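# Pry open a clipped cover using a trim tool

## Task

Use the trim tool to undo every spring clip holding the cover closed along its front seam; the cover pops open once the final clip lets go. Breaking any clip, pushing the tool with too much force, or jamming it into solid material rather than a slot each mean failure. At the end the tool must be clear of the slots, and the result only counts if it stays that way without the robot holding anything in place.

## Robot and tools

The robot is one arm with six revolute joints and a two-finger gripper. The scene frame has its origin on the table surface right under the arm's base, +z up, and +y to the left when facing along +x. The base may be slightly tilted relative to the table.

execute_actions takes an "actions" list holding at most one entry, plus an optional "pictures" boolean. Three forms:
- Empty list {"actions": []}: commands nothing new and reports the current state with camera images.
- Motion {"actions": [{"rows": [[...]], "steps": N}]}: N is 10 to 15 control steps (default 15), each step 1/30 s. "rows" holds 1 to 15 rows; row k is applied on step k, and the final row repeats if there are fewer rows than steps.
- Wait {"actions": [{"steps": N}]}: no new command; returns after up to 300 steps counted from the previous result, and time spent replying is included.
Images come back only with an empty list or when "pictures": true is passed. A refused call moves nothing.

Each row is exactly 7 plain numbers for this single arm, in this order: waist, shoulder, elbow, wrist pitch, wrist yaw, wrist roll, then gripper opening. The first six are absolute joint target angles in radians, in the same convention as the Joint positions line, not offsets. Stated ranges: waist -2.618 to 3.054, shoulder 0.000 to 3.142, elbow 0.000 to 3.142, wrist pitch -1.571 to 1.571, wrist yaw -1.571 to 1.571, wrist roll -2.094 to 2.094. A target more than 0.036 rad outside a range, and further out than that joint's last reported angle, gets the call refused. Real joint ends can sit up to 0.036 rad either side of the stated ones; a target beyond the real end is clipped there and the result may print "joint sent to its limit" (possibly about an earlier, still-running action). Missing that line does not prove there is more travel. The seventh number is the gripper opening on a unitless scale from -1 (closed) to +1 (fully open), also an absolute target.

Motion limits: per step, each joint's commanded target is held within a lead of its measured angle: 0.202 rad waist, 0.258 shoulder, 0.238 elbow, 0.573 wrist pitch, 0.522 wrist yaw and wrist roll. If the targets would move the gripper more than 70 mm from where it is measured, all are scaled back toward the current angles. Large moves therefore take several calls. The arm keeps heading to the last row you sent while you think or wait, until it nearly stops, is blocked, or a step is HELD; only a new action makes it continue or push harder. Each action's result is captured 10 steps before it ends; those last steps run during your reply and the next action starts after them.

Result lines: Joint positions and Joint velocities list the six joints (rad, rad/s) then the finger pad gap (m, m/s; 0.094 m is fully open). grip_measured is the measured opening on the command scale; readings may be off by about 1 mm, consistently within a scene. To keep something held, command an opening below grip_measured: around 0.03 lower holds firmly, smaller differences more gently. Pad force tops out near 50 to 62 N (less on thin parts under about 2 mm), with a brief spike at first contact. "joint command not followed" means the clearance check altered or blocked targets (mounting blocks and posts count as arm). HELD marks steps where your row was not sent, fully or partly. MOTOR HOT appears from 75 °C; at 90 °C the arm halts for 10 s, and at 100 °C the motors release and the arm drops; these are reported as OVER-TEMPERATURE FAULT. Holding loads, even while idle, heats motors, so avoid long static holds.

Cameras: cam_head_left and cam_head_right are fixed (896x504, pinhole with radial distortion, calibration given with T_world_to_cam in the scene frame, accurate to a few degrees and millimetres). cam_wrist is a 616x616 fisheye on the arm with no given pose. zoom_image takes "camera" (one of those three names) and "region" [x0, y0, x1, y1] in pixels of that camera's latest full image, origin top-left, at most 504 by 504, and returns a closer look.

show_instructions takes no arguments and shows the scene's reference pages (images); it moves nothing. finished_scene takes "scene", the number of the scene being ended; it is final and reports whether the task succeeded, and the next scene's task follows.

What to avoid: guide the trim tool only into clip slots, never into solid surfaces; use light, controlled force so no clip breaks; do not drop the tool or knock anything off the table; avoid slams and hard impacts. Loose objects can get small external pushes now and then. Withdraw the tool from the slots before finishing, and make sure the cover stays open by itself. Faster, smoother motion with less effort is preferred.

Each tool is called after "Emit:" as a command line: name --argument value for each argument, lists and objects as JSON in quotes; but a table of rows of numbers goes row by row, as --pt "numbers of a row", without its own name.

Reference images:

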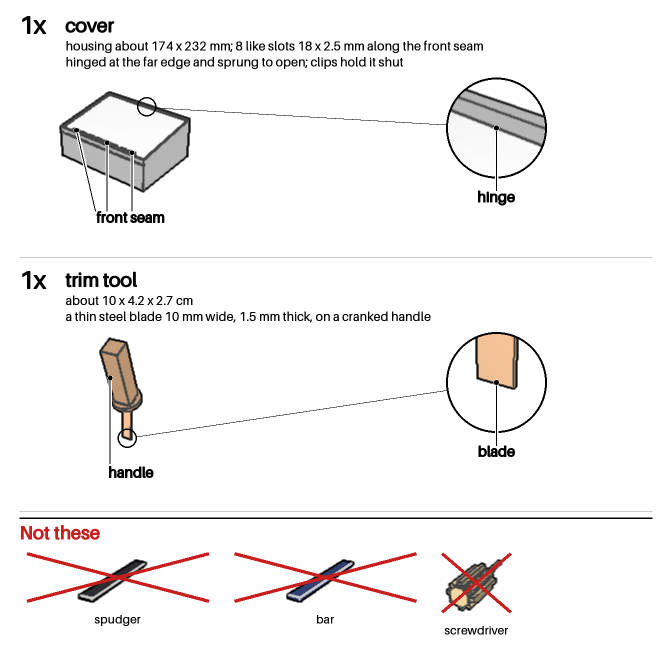

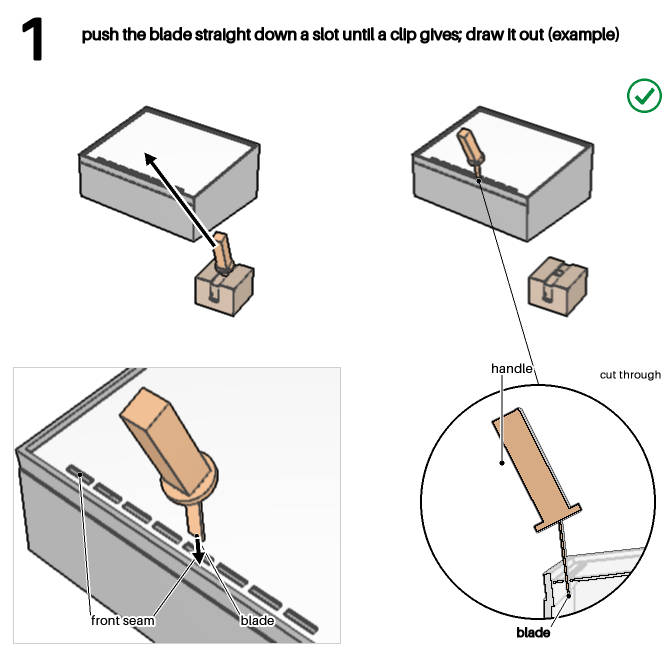

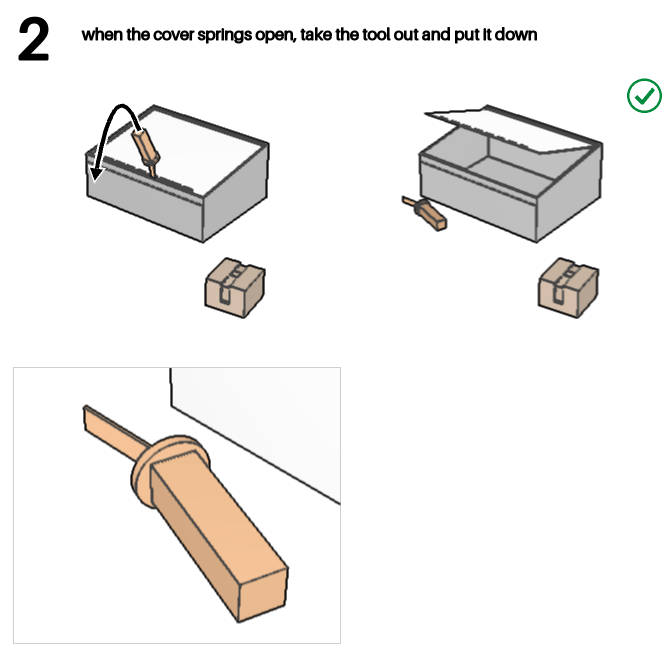

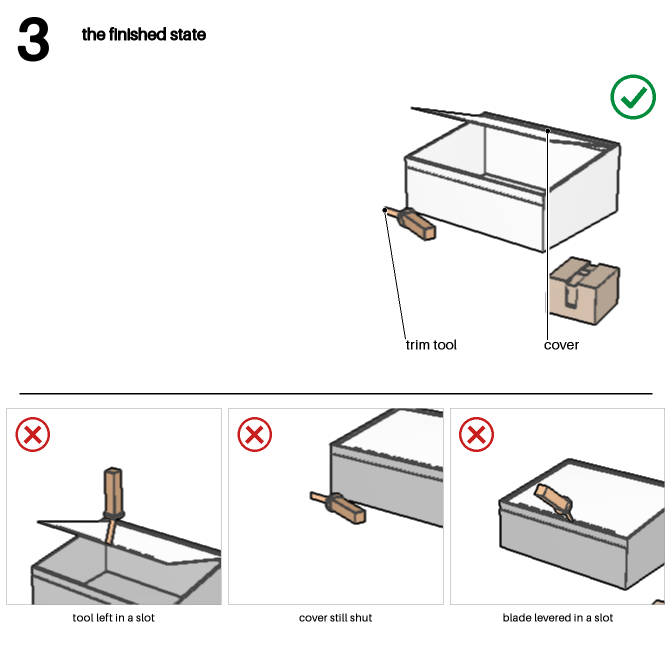

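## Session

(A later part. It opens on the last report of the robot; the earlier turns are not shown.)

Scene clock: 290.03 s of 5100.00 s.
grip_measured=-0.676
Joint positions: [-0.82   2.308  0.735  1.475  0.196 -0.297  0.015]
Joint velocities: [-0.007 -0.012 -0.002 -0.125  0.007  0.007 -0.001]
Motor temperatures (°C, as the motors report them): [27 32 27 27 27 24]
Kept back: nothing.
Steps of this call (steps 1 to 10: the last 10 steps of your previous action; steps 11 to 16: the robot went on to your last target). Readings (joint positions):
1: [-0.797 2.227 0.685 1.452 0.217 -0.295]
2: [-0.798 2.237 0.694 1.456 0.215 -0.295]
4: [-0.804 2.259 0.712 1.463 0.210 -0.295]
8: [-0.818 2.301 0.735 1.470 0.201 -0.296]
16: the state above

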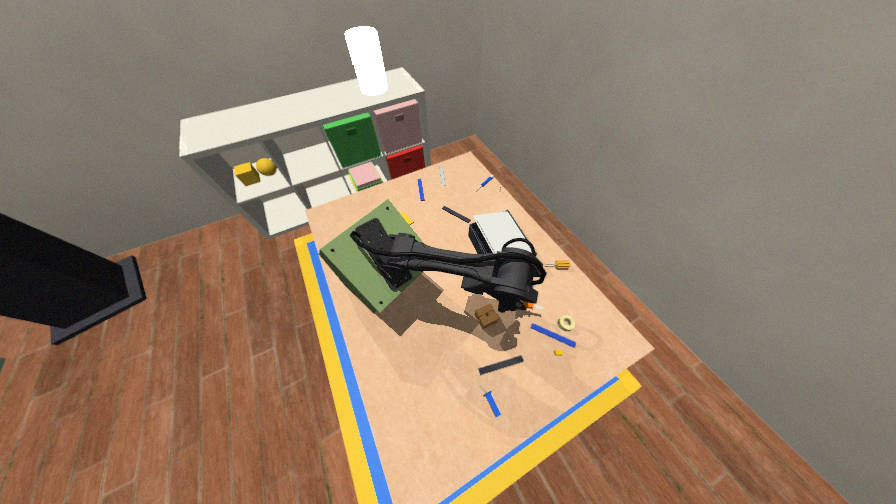

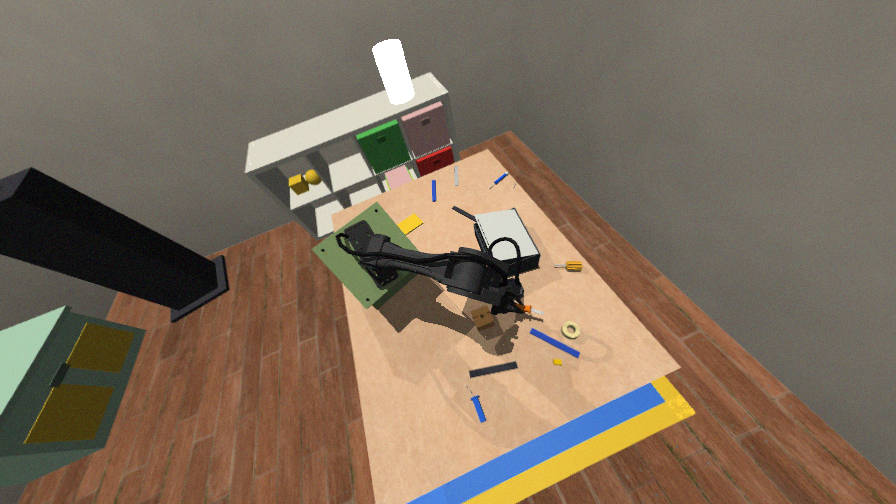

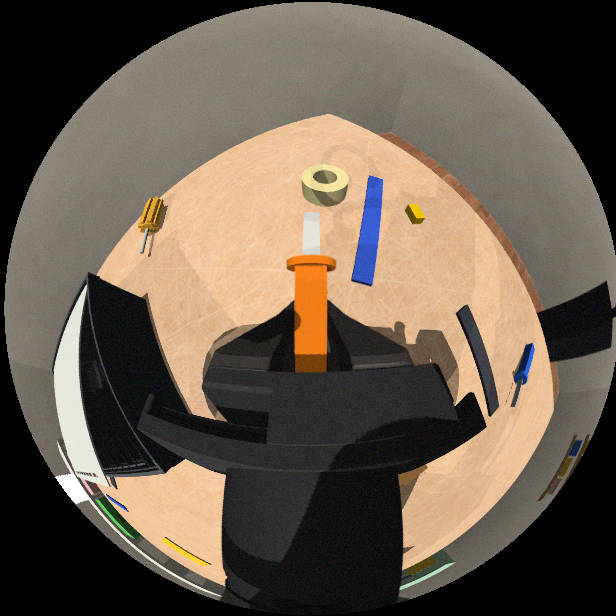

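Emit:
zoom_image --camera "cam_head_right" --region '[460, 270, 600, 350]'

Region (460, 270, 600, 350) of cam_head_right's 896x504 image, scaled by 3.600, with more detail than that image has; it fills the top 288 rows of this view, and the rest is white.

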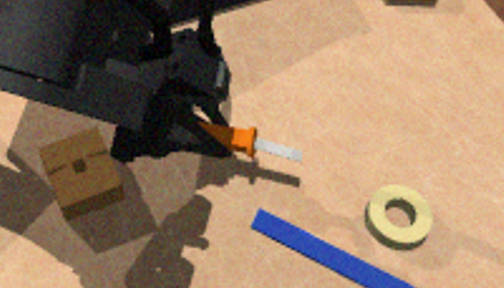

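Emit:
execute_actions --actions '[{"rows":[[-0.828,2.328,0.769,1.489,0.178,-0.306,-0.715],[-0.830,2.335,0.776,1.491,0.176,-0.306,-0.715],[-0.832,2.342,0.783,1.493,0.174,-0.306,-0.715],[-0.834,2.349,0.790,1.495,0.172,-0.306,-0.715],[-0.836,2.356,0.796,1.497,0.170,-0.306,-0.715],[-0.838,2.362,0.802,1.499,0.168,-0.306,-0.715]],"steps":12}]'

Emit:
execute_actions --actions '[{"steps":16}]' --pictures true

Emit:
zoom_image --camera "cam_head_right" --region '[460, 270, 600, 350]'

Scene clock: 290.73 s of 5100.00 s.
grip_measured=-0.676
Joint positions: [-0.82   2.309  0.737  1.479  0.193 -0.297  0.015]
Joint velocities: [-0.002  0.066  0.1   -0.066 -0.022 -0.007 -0.001]
Motor temperatures (°C, as the motors report them): [27 32 27 28 27 24]
Steps of this call (steps 1 to 15: the robot went on to your last target; steps 16 to 19: nothing new was sent; steps 20 to 21: the first 2 steps of this action). Readings (joint positions):
20: [-0.820 2.308 0.735 1.478 0.194 -0.297]
21: the state above

Scene clock: 291.27 s of 5100.00 s.
grip_measured=-0.676
Joint positions: [-0.831  2.344  0.776  1.489  0.183 -0.297  0.015]
Joint velocities: [-0.007  0.002  0.002  0.007 -0.007  0.037 -0.001]
Motor temperatures (°C, as the motors report them): [27 32 27 28 27 24]
Kept back: nothing.
Steps of this call (steps 1 to 10: the last 10 steps of your previous action; steps 11 to 16: the robot went on to your last target). Readings (joint positions):
1: [-0.820 2.312 0.742 1.480 0.193 -0.297]
2: [-0.821 2.317 0.750 1.482 0.191 -0.297]
4: [-0.823 2.330 0.766 1.486 0.188 -0.297]
8: [-0.830 2.343 0.776 1.487 0.185 -0.297]
16: the state above

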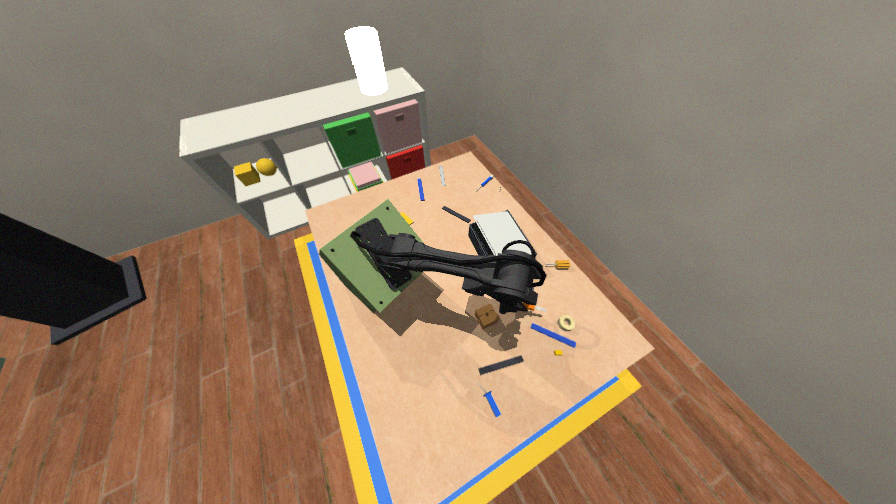

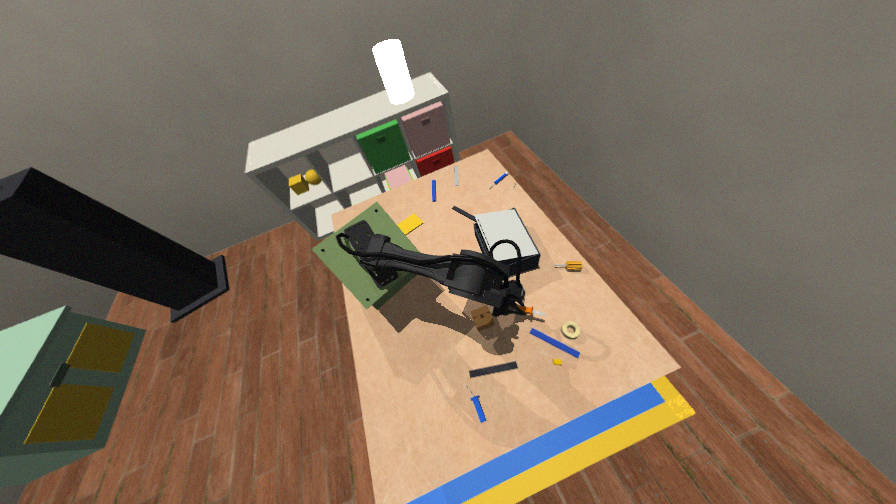

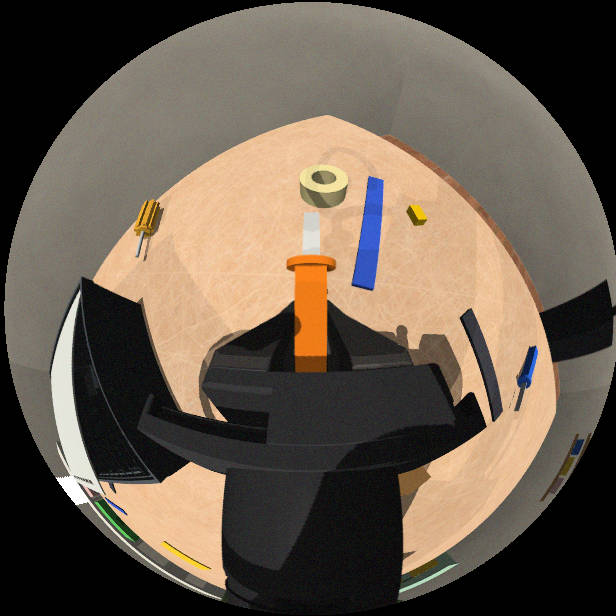

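Region (460, 270, 600, 350) of cam_head_right's 896x504 image, scaled by 3.600, with more detail than that image has; it fills the top 288 rows of this view, and the rest is white.

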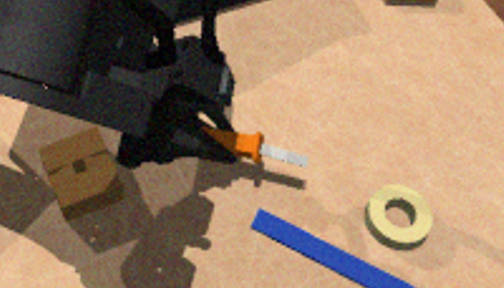

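Emit:
execute_actions --actions '[{"rows":[[-0.840,2.369,0.806,1.501,0.166,-0.306,-0.715],[-0.842,2.376,0.811,1.504,0.164,-0.306,-0.715],[-0.844,2.383,0.815,1.506,0.162,-0.306,-0.715],[-0.846,2.390,0.820,1.509,0.160,-0.306,-0.715],[-0.848,2.396,0.824,1.511,0.158,-0.306,-0.715]],"steps":12}]'

Emit:
execute_actions --actions '[{"steps":16}]' --pictures true

Emit:
zoom_image --camera "cam_head_right" --region '[460, 270, 600, 350]'

Scene clock: 292.33 s of 5100.00 s.
grip_measured=-0.676
Joint positions: [-0.831  2.346  0.776  1.492  0.181 -0.297  0.015]
Joint velocities: [-0.002  0.046  0.051  0.125 -0.081 -0.007  0.001]
Motor temperatures (°C, as the motors report them): [27 32 27 28 27 24]
Steps of this call (steps 1 to 15: the robot went on to your last target; steps 16 to 30: nothing new was sent; steps 31 to 32: the first 2 steps of this action). Readings (joint positions):
31: [-0.831 2.344 0.776 1.490 0.182 -0.297]
32: the state above

Scene clock: 292.87 s of 5100.00 s.
grip_measured=-0.676
Joint positions: [-0.841  2.379  0.797  1.502  0.173 -0.297  0.015]
Joint velocities: [ 0.002 -0.002 -0.032 -0.066  0.051  0.007 -0.   ]
Motor temperatures (°C, as the motors report them): [27 32 27 28 27 24]
Kept back: nothing.
Steps of this call (steps 1 to 10: the last 10 steps of your previous action; steps 11 to 16: the robot went on to your last target). Readings (joint positions):
1: [-0.831 2.350 0.779 1.495 0.180 -0.297]
2: [-0.831 2.356 0.784 1.498 0.179 -0.297]
4: [-0.834 2.369 0.795 1.500 0.176 -0.297]
8: [-0.840 2.379 0.797 1.500 0.174 -0.297]
16: the state above

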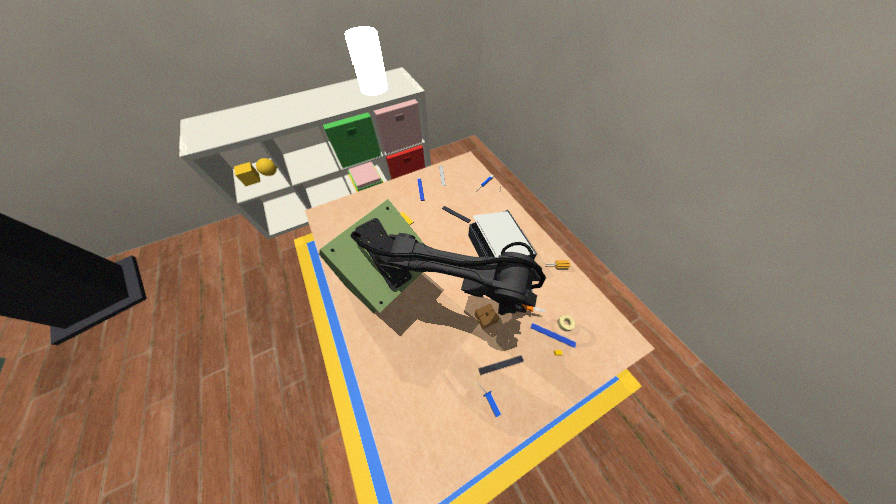

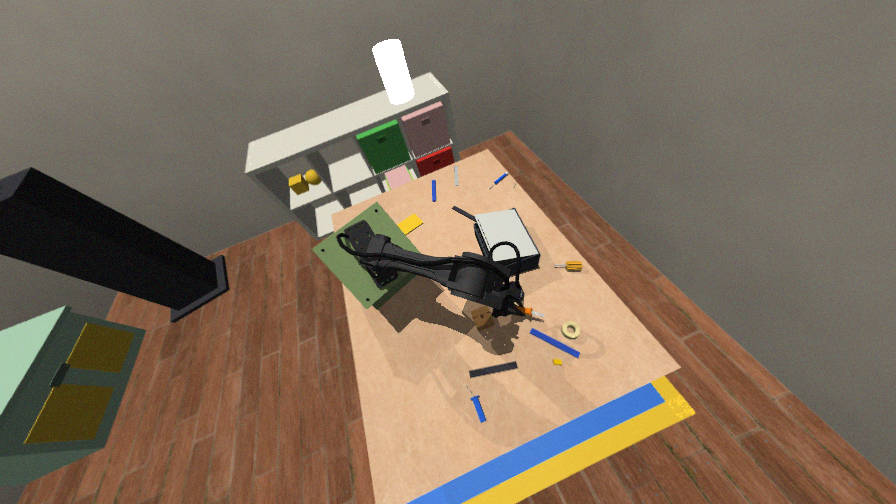

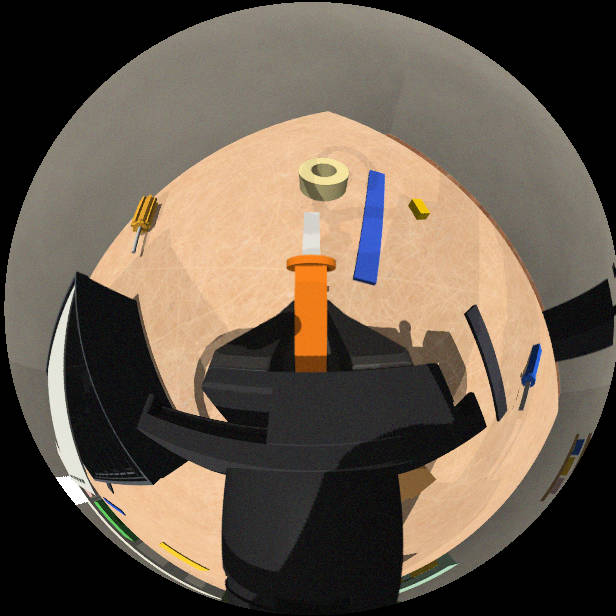

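Region (460, 270, 600, 350) of cam_head_right's 896x504 image, scaled by 3.600, with more detail than that image has; it fills the top 288 rows of this view, and the rest is white.

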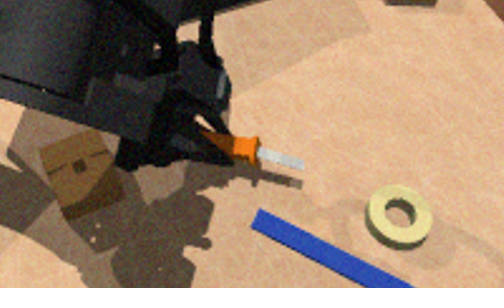

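Emit:
zoom_image --camera "cam_head_left" --region '[460, 270, 600, 350]'

Region (460, 270, 600, 350) of cam_head_left's 896x504 image, scaled by 3.600, with more detail than that image has; it fills the top 288 rows of this view, and the rest is white.

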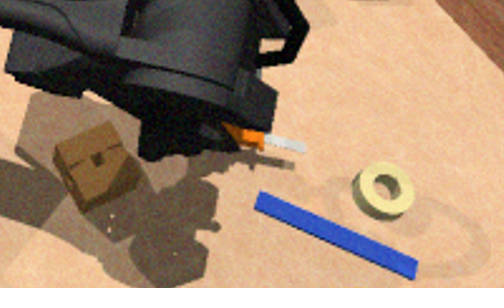

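Emit:
execute_actions --actions '[{"rows":[[-0.835,2.396,0.824,1.511,0.175,-0.30,-0.715],[-0.82,2.396,0.824,1.511,0.19,-0.30,-0.715],[-0.805,2.400,0.828,1.511,0.205,-0.30,-0.715],[-0.79,2.408,0.834,1.511,0.22,-0.30,-0.715],[-0.775,2.416,0.841,1.512,0.235,-0.30,-0.715],[-0.76,2.425,0.848,1.512,0.25,-0.30,-0.715],[-0.745,2.434,0.855,1.512,0.265,-0.30,-0.715],[-0.73,2.443,0.862,1.512,0.28,-0.30,-0.715],[-0.718,2.452,0.869,1.513,0.295,-0.30,-0.715],[-0.707,2.460,0.875,1.513,0.308,-0.30,-0.715]],"steps":14}]'

Emit:
execute_actions --actions '[{"steps":18}]' --pictures true

Emit:
zoom_image --camera "cam_head_right" --region '[460, 260, 600, 340]'

Emit:
zoom_image --camera "cam_head_left" --region '[460, 260, 600, 340]'

Scene clock: 297.93 s of 5100.00 s.
grip_measured=-0.676
Joint positions: [-0.833  2.38   0.797  1.503  0.188 -0.297  0.015]
Joint velocities: [ 0.173  0.032  0.071  0.051  0.198  0.007 -0.001]
Motor temperatures (°C, as the motors report them): [26 31 27 29 27 24]
Steps of this call (steps 1 to 15: the robot went on to your last target; steps 16 to 90: nothing new was sent; then 1.93 s passed at rest; steps 91 to 94: the first 4 steps of this action). Readings (joint positions):
91: [-0.841 2.379 0.797 1.502 0.172 -0.297]
92: [-0.840 2.379 0.797 1.502 0.174 -0.297]
94: the state above

Scene clock: 298.53 s of 5100.00 s.
grip_measured=-0.676
Joint positions: [-0.708  2.445  0.848  1.507  0.297 -0.297  0.015]
Joint velocities: [-0.007  0.007  0.002 -0.051  0.007 -0.022  0.001]
Motor temperatures (°C, as the motors report them): [26 31 27 29 27 24]
Kept back: nothing.
Steps of this call (steps 1 to 10: the last 10 steps of your previous action; steps 11 to 18: the robot went on to your last target). Readings (joint positions):
1: [-0.825 2.383 0.801 1.504 0.197 -0.297]
2: [-0.813 2.390 0.808 1.506 0.208 -0.297]
4: [-0.781 2.406 0.825 1.507 0.230 -0.297]
8: [-0.719 2.438 0.848 1.507 0.267 -0.297]
18: the state above

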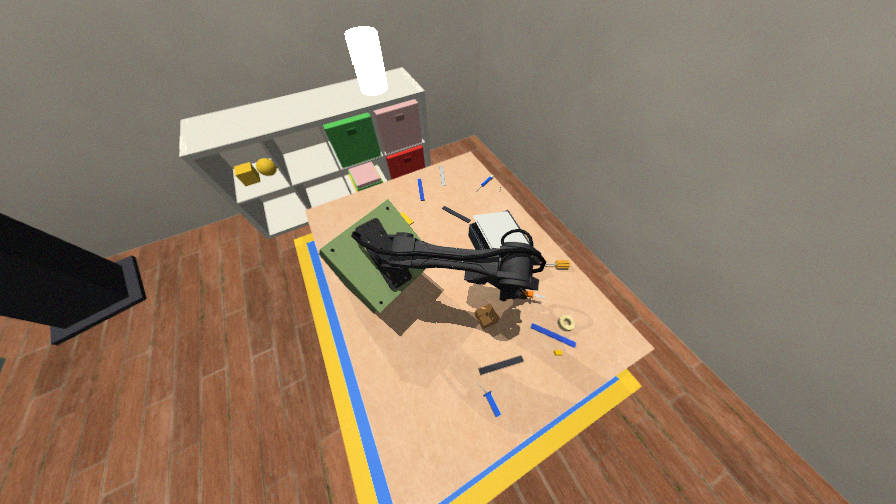

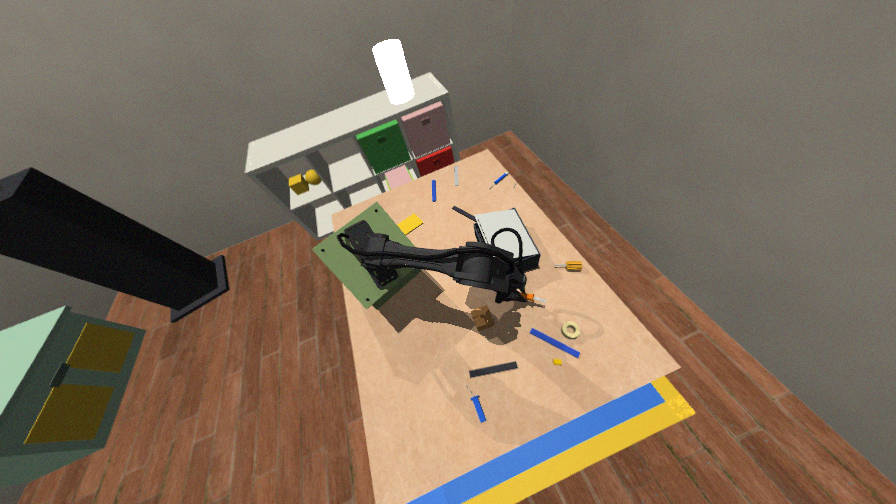

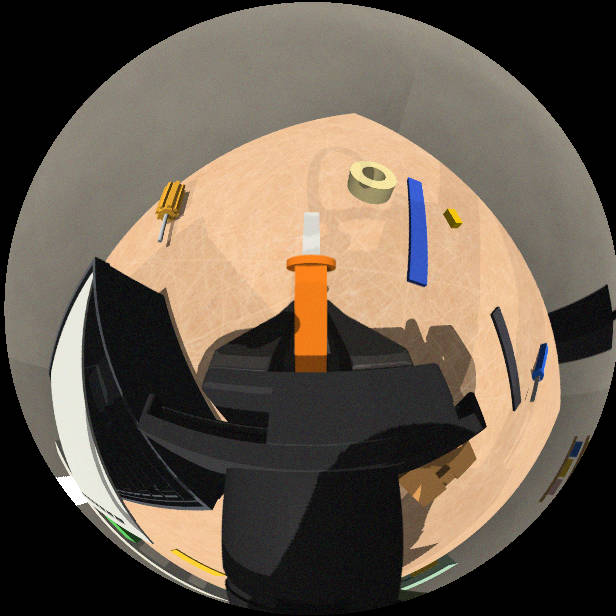

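Region (460, 260, 600, 340) of cam_head_right's 896x504 image, scaled by 3.600, with more detail than that image has; it fills the top 288 rows of this view, and the rest is white.

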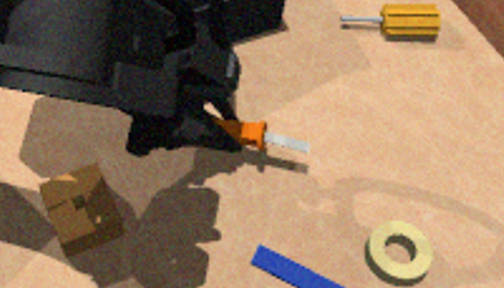

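Region (460, 260, 600, 340) of cam_head_left's 896x504 image, scaled by 3.600, with more detail than that image has; it fills the top 288 rows of this view, and the rest is white.

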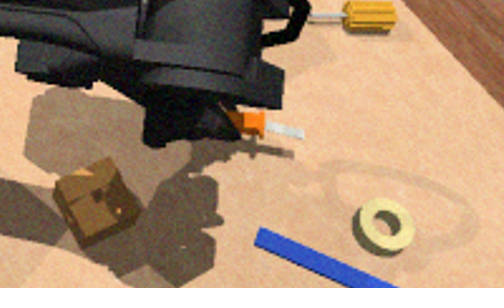

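Emit:
execute_actions --actions '[{"rows":[[-0.712,2.468,0.882,1.514,0.305,-0.295,-0.715],[-0.716,2.476,0.889,1.515,0.302,-0.295,-0.715],[-0.719,2.484,0.896,1.516,0.300,-0.295,-0.715],[-0.722,2.492,0.903,1.517,0.297,-0.295,-0.715],[-0.725,2.500,0.910,1.518,0.294,-0.295,-0.715],[-0.728,2.507,0.917,1.519,0.291,-0.295,-0.715],[-0.730,2.514,0.923,1.519,0.288,-0.295,-0.715]],"steps":12}]'

Emit:
execute_actions --actions '[{"steps":16}]' --pictures true

Emit:
zoom_image --camera "cam_head_right" --region '[460, 260, 600, 340]'

Scene clock: 299.27 s of 5100.00 s.
grip_measured=-0.676
Joint positions: [-0.708  2.446  0.85   1.508  0.301 -0.297  0.015]
Joint velocities: [ 0.007  0.071  0.12  -0.037 -0.007  0.051 -0.001]
Motor temperatures (°C, as the motors report them): [26 31 27 29 27 24]
Steps of this call (steps 1 to 15: the robot went on to your last target; steps 16 to 20: nothing new was sent; steps 21 to 22: the first 2 steps of this action). Readings (joint positions):
21: [-0.708 2.445 0.848 1.507 0.301 -0.297]
22: the state above

Scene clock: 299.80 s of 5100.00 s.
grip_measured=-0.676
Joint positions: [-0.725  2.498  0.896  1.512  0.301 -0.297  0.015]
Joint velocities: [-0.007 -0.002  0.002  0.051  0.037 -0.022  0.001]
Motor temperatures (°C, as the motors report them): [26 31 27 29 27 24]
Kept back: nothing.
Steps of this call (steps 1 to 10: the last 10 steps of your previous action; steps 11 to 16: the robot went on to your last target). Readings (joint positions):
1: [-0.708 2.451 0.856 1.509 0.301 -0.297]
2: [-0.709 2.458 0.864 1.510 0.301 -0.297]
4: [-0.712 2.473 0.880 1.512 0.301 -0.297]
8: [-0.723 2.495 0.896 1.512 0.301 -0.297]
16: the state above

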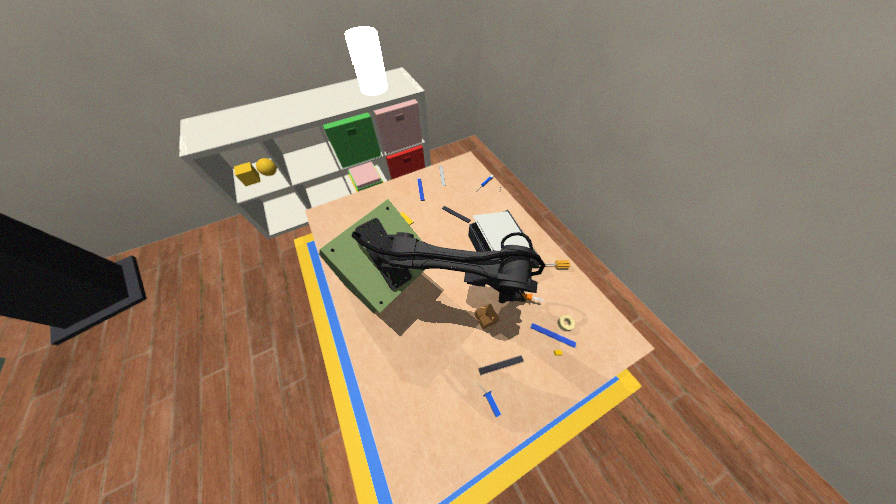

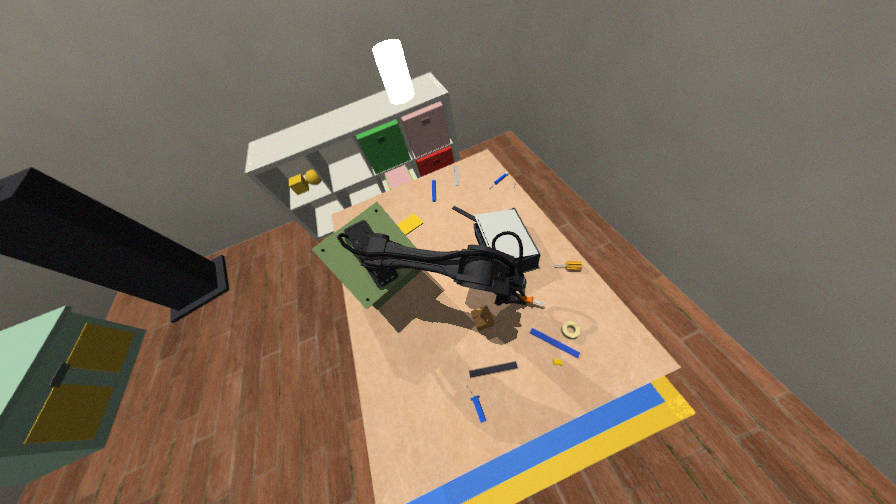

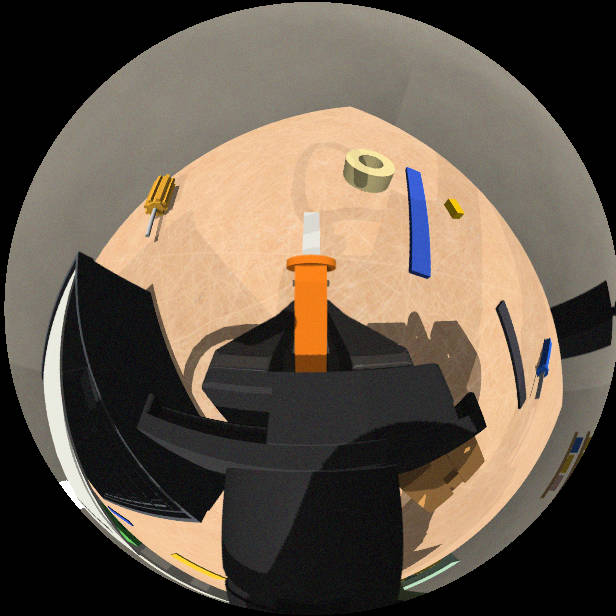

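Region (460, 260, 600, 340) of cam_head_right's 896x504 image, scaled by 3.600, with more detail than that image has; it fills the top 288 rows of this view, and the rest is white.

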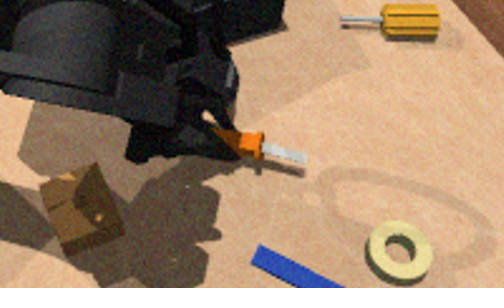

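Emit:
execute_actions --actions '[{"rows":[[-0.732,2.519,0.927,1.520,0.287,-0.295,-0.715],[-0.733,2.524,0.931,1.520,0.285,-0.295,-0.715],[-0.735,2.529,0.935,1.521,0.284,-0.295,-0.715],[-0.736,2.533,0.939,1.521,0.282,-0.295,-0.715],[-0.737,2.537,0.943,1.521,0.281,-0.295,-0.715]],"steps":12}]'

Emit:
execute_actions --actions '[{"steps":16}]' --pictures true

Emit:
zoom_image --camera "cam_head_right" --region '[460, 260, 600, 340]'

Scene clock: 300.27 s of 5100.00 s.
grip_measured=-0.676
Joint positions: [-0.725  2.498  0.896  1.512  0.3   -0.297  0.015]
Joint velocities: [ 0.002 -0.002  0.002 -0.037  0.051  0.022 -0.001]
Motor temperatures (°C, as the motors report them): [26 31 27 29 27 24]
Steps of this call (steps 1 to 12: the robot went on to your last target; steps 13 to 14: the first 2 steps of this action). Readings (joint positions):
13: [-0.725 2.498 0.896 1.512 0.301 -0.297]
14: the state above

Scene clock: 300.80 s of 5100.00 s.
grip_measured=-0.676
Joint positions: [-0.725  2.519  0.916  1.515  0.295 -0.297  0.015]
Joint velocities: [-0.017 -0.022  0.012  0.007 -0.051 -0.081  0.   ]
Motor temperatures (°C, as the motors report them): [26 31 27 29 27 24]
Kept back: nothing.
Steps of this call (steps 1 to 10: the last 10 steps of your previous action; steps 11 to 16: the robot went on to your last target). Readings (joint positions):
1: [-0.725 2.499 0.897 1.514 0.300 -0.297]
2: [-0.725 2.503 0.902 1.514 0.300 -0.297]
4: [-0.725 2.512 0.913 1.515 0.298 -0.297]
8: [-0.725 2.519 0.916 1.515 0.296 -0.297]
16: the state above

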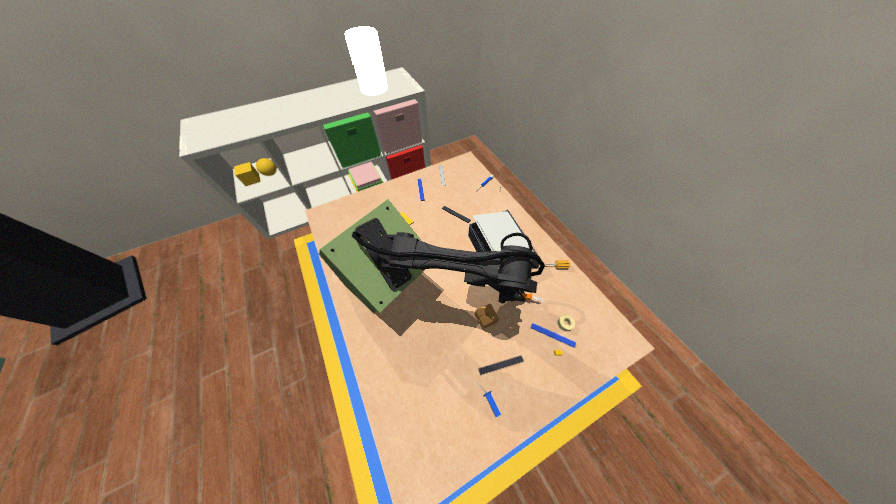

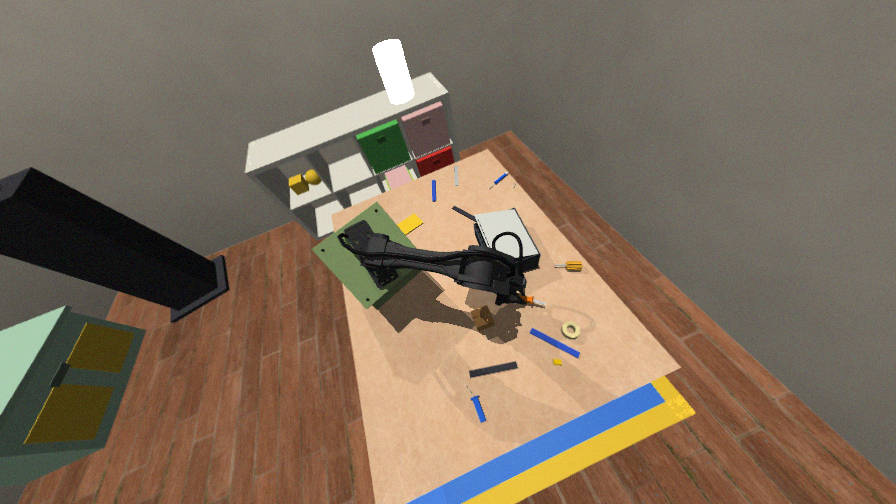

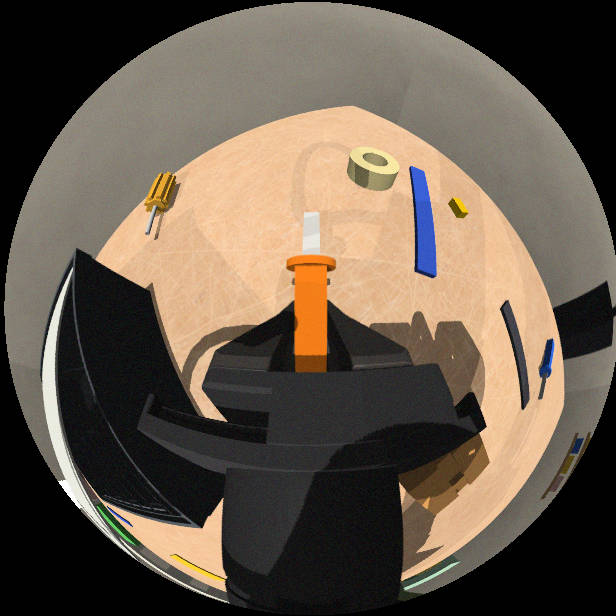

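Region (460, 260, 600, 340) of cam_head_right's 896x504 image, scaled by 3.600, with more detail than that image has; it fills the top 288 rows of this view, and the rest is white.

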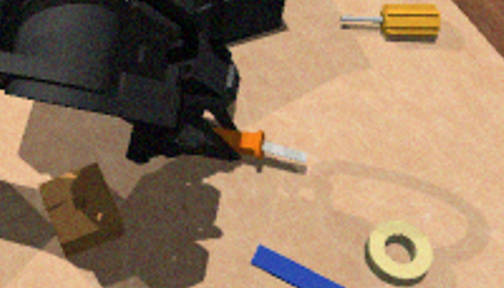

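Emit:
execute_actions --actions '[{"rows":[[-0.742,2.542,0.947,1.521,0.280,-0.295,-0.715],[-0.745,2.547,0.951,1.522,0.278,-0.295,-0.715],[-0.747,2.551,0.955,1.522,0.277,-0.295,-0.715],[-0.749,2.555,0.959,1.522,0.276,-0.295,-0.715]],"steps":12}]'

Emit:
execute_actions --actions '[{"steps":16}]' --pictures true

Emit:
zoom_image --camera "cam_head_right" --region '[460, 260, 600, 340]'

Scene clock: 302.03 s of 5100.00 s.
grip_measured=-0.676
Joint positions: [-0.728  2.52   0.916  1.515  0.293 -0.297  0.015]
Joint velocities: [-0.066  0.037 -0.012  0.022 -0.037 -0.022  0.   ]
Motor temperatures (°C, as the motors report them): [26 31 27 29 27 24]
Steps of this call (steps 1 to 15: the robot went on to your last target; steps 16 to 35: nothing new was sent; steps 36 to 37: the first 2 steps of this action). Readings (joint positions):
36: [-0.726 2.519 0.916 1.515 0.294 -0.297]
37: the state above

Scene clock: 302.57 s of 5100.00 s.
grip_measured=-0.676
Joint positions: [-0.741  2.533  0.932  1.522  0.288 -0.297  0.015]
Joint velocities: [ 0.007 -0.017 -0.007  0.051  0.007  0.022 -0.001]
Motor temperatures (°C, as the motors report them): [26 31 27 29 27 24]
Kept back: nothing.
Steps of this call (steps 1 to 10: the last 10 steps of your previous action; steps 11 to 16: the robot went on to your last target). Readings (joint positions):
1: [-0.730 2.522 0.918 1.516 0.292 -0.297]
2: [-0.733 2.526 0.923 1.517 0.292 -0.297]
4: [-0.739 2.533 0.930 1.520 0.289 -0.297]
8: [-0.741 2.533 0.932 1.522 0.288 -0.297]
16: the state above

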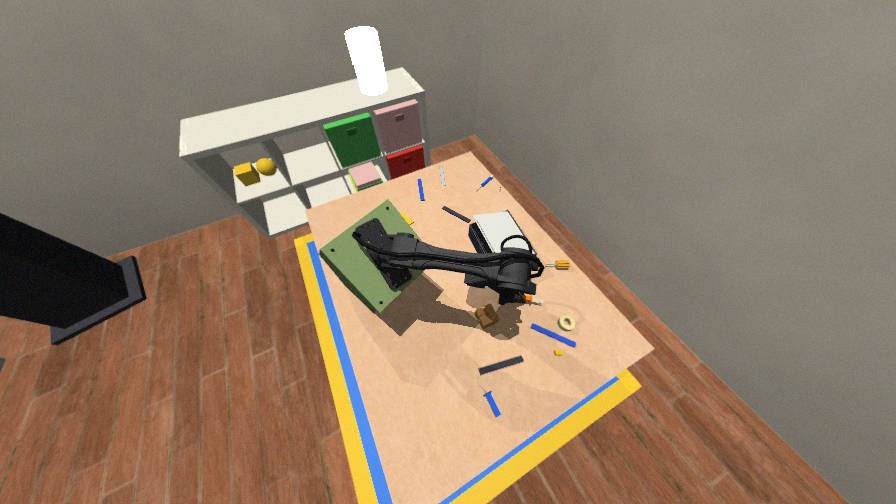

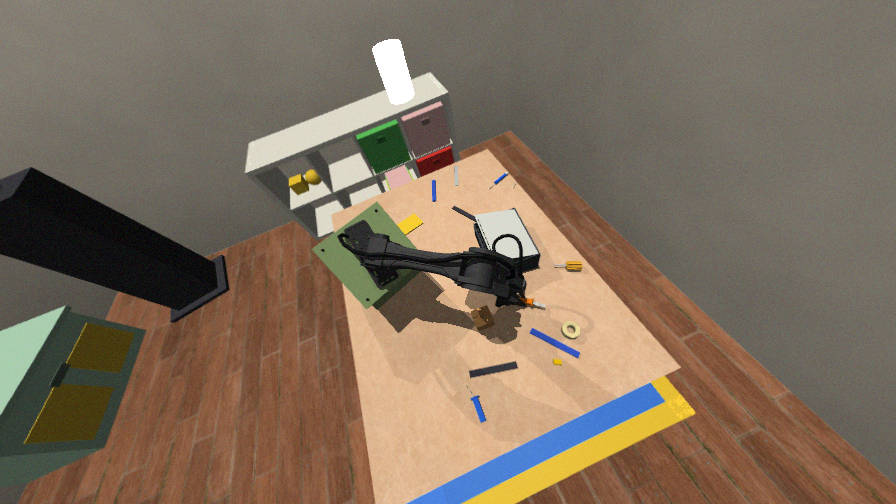

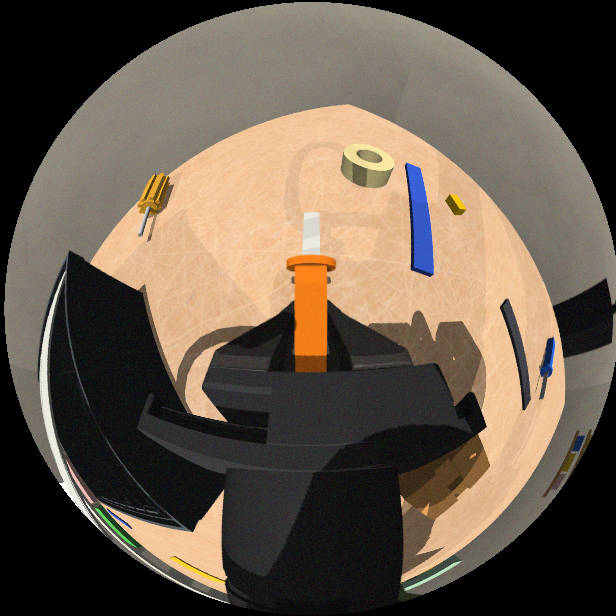

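Region (460, 260, 600, 340) of cam_head_right's 896x504 image, scaled by 3.600, with more detail than that image has; it fills the top 288 rows of this view, and the rest is white.

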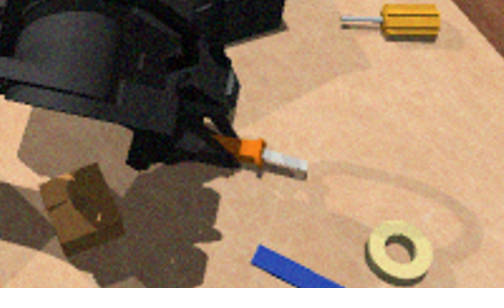

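Emit:
execute_actions --actions '[{"rows":[[-0.749,2.548,0.955,1.522,0.276,-0.295,-0.66],[-0.749,2.548,0.955,1.522,0.276,-0.295,-0.62],[-0.749,2.548,0.955,1.522,0.276,-0.295,-0.58],[-0.749,2.548,0.955,1.522,0.276,-0.295,-0.52],[-0.749,2.548,0.955,1.522,0.276,-0.295,-0.46],[-0.749,2.548,0.955,1.522,0.276,-0.295,-0.40],[-0.749,2.548,0.955,1.522,0.276,-0.295,-0.34],[-0.749,2.548,0.955,1.522,0.276,-0.295,-0.28]],"steps":12}]'

Emit:
execute_actions --actions '[{"steps":22}]' --pictures true

Emit:
zoom_image --camera "cam_head_right" --region '[460, 260, 600, 340]'

Scene clock: 303.17 s of 5100.00 s.
grip_measured=-0.634
Joint positions: [-0.741  2.533  0.932  1.522  0.288 -0.297  0.017]
Joint velocities: [-0.012  0.002 -0.002 -0.066 -0.037 -0.007  0.022]
Motor temperatures (°C, as the motors report them): [26 31 27 29 27 24]
Steps of this call (steps 1 to 15: the robot went on to your last target; step 16: nothing new was sent; steps 17 to 18: the first 2 steps of this action). Readings (joint positions):
17: [-0.741 2.533 0.932 1.522 0.288 -0.297]
18: the state above

Scene clock: 303.90 s of 5100.00 s.
grip_measured=-0.282
Joint positions: [-0.741  2.533  0.932  1.522  0.288 -0.297  0.034]
Joint velocities: [-0.012 -0.012 -0.012  0.007 -0.007  0.066 -0.   ]
Motor temperatures (°C, as the motors report them): [26 31 27 30 27 24]
Kept back: nothing.
Steps of this call (steps 1 to 10: the last 10 steps of your previous action; steps 11 to 15: the robot went on to your last target; steps 16 to 22: nothing new was sent). Readings (joint positions):
1: [-0.741 2.533 0.932 1.522 0.288 -0.297]
2: [-0.741 2.533 0.932 1.522 0.288 -0.297]
4: [-0.741 2.533 0.932 1.522 0.288 -0.297]
8: [-0.741 2.533 0.932 1.522 0.288 -0.297]
22: the state above
The arm was judged still, so your last target was given up. Only a new action makes it travel on or press farther. Fingers that are still opening or closing keep moving.

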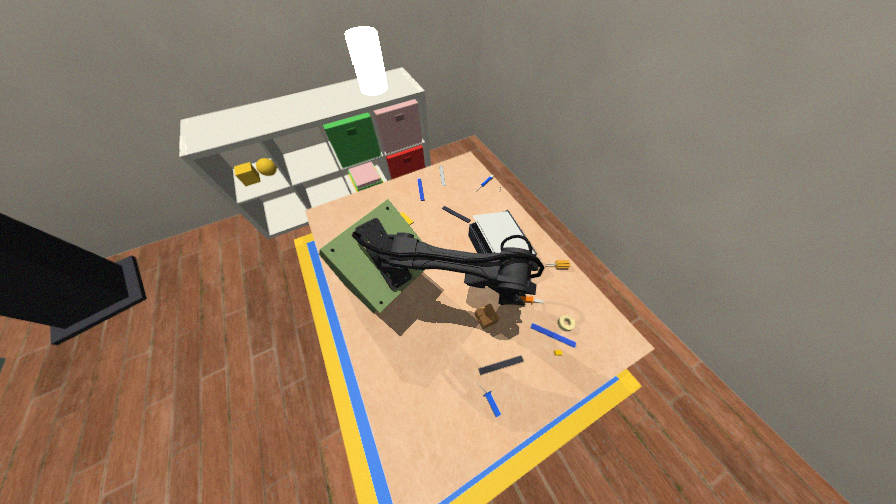

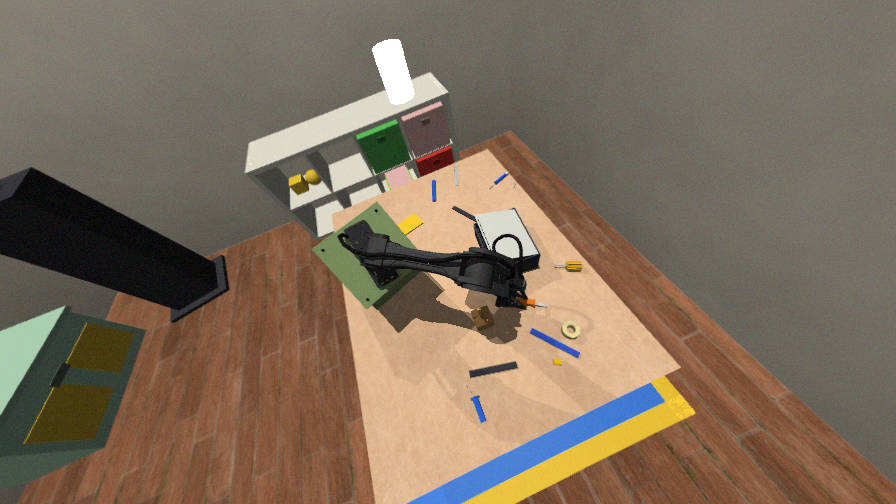

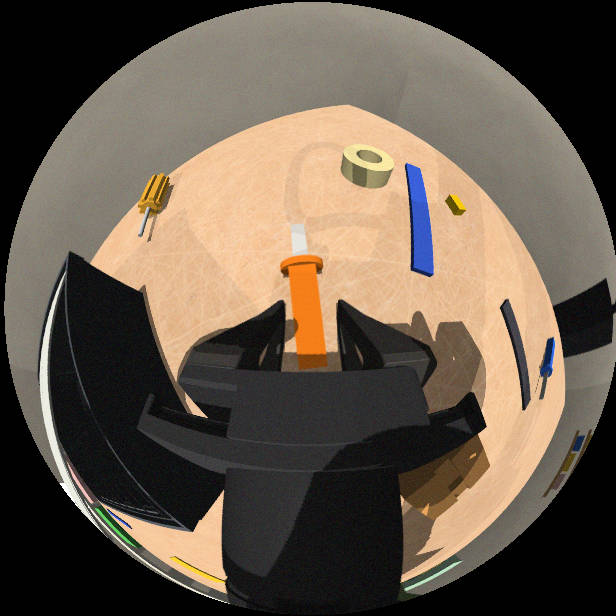

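Region (460, 260, 600, 340) of cam_head_right's 896x504 image, scaled by 3.600, with more detail than that image has; it fills the top 288 rows of this view, and the rest is white.

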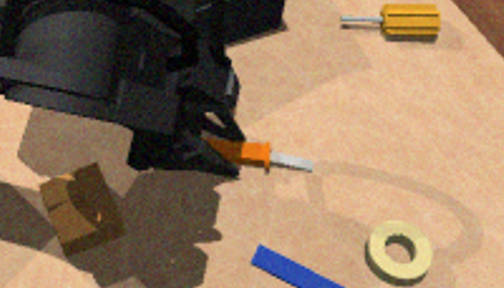

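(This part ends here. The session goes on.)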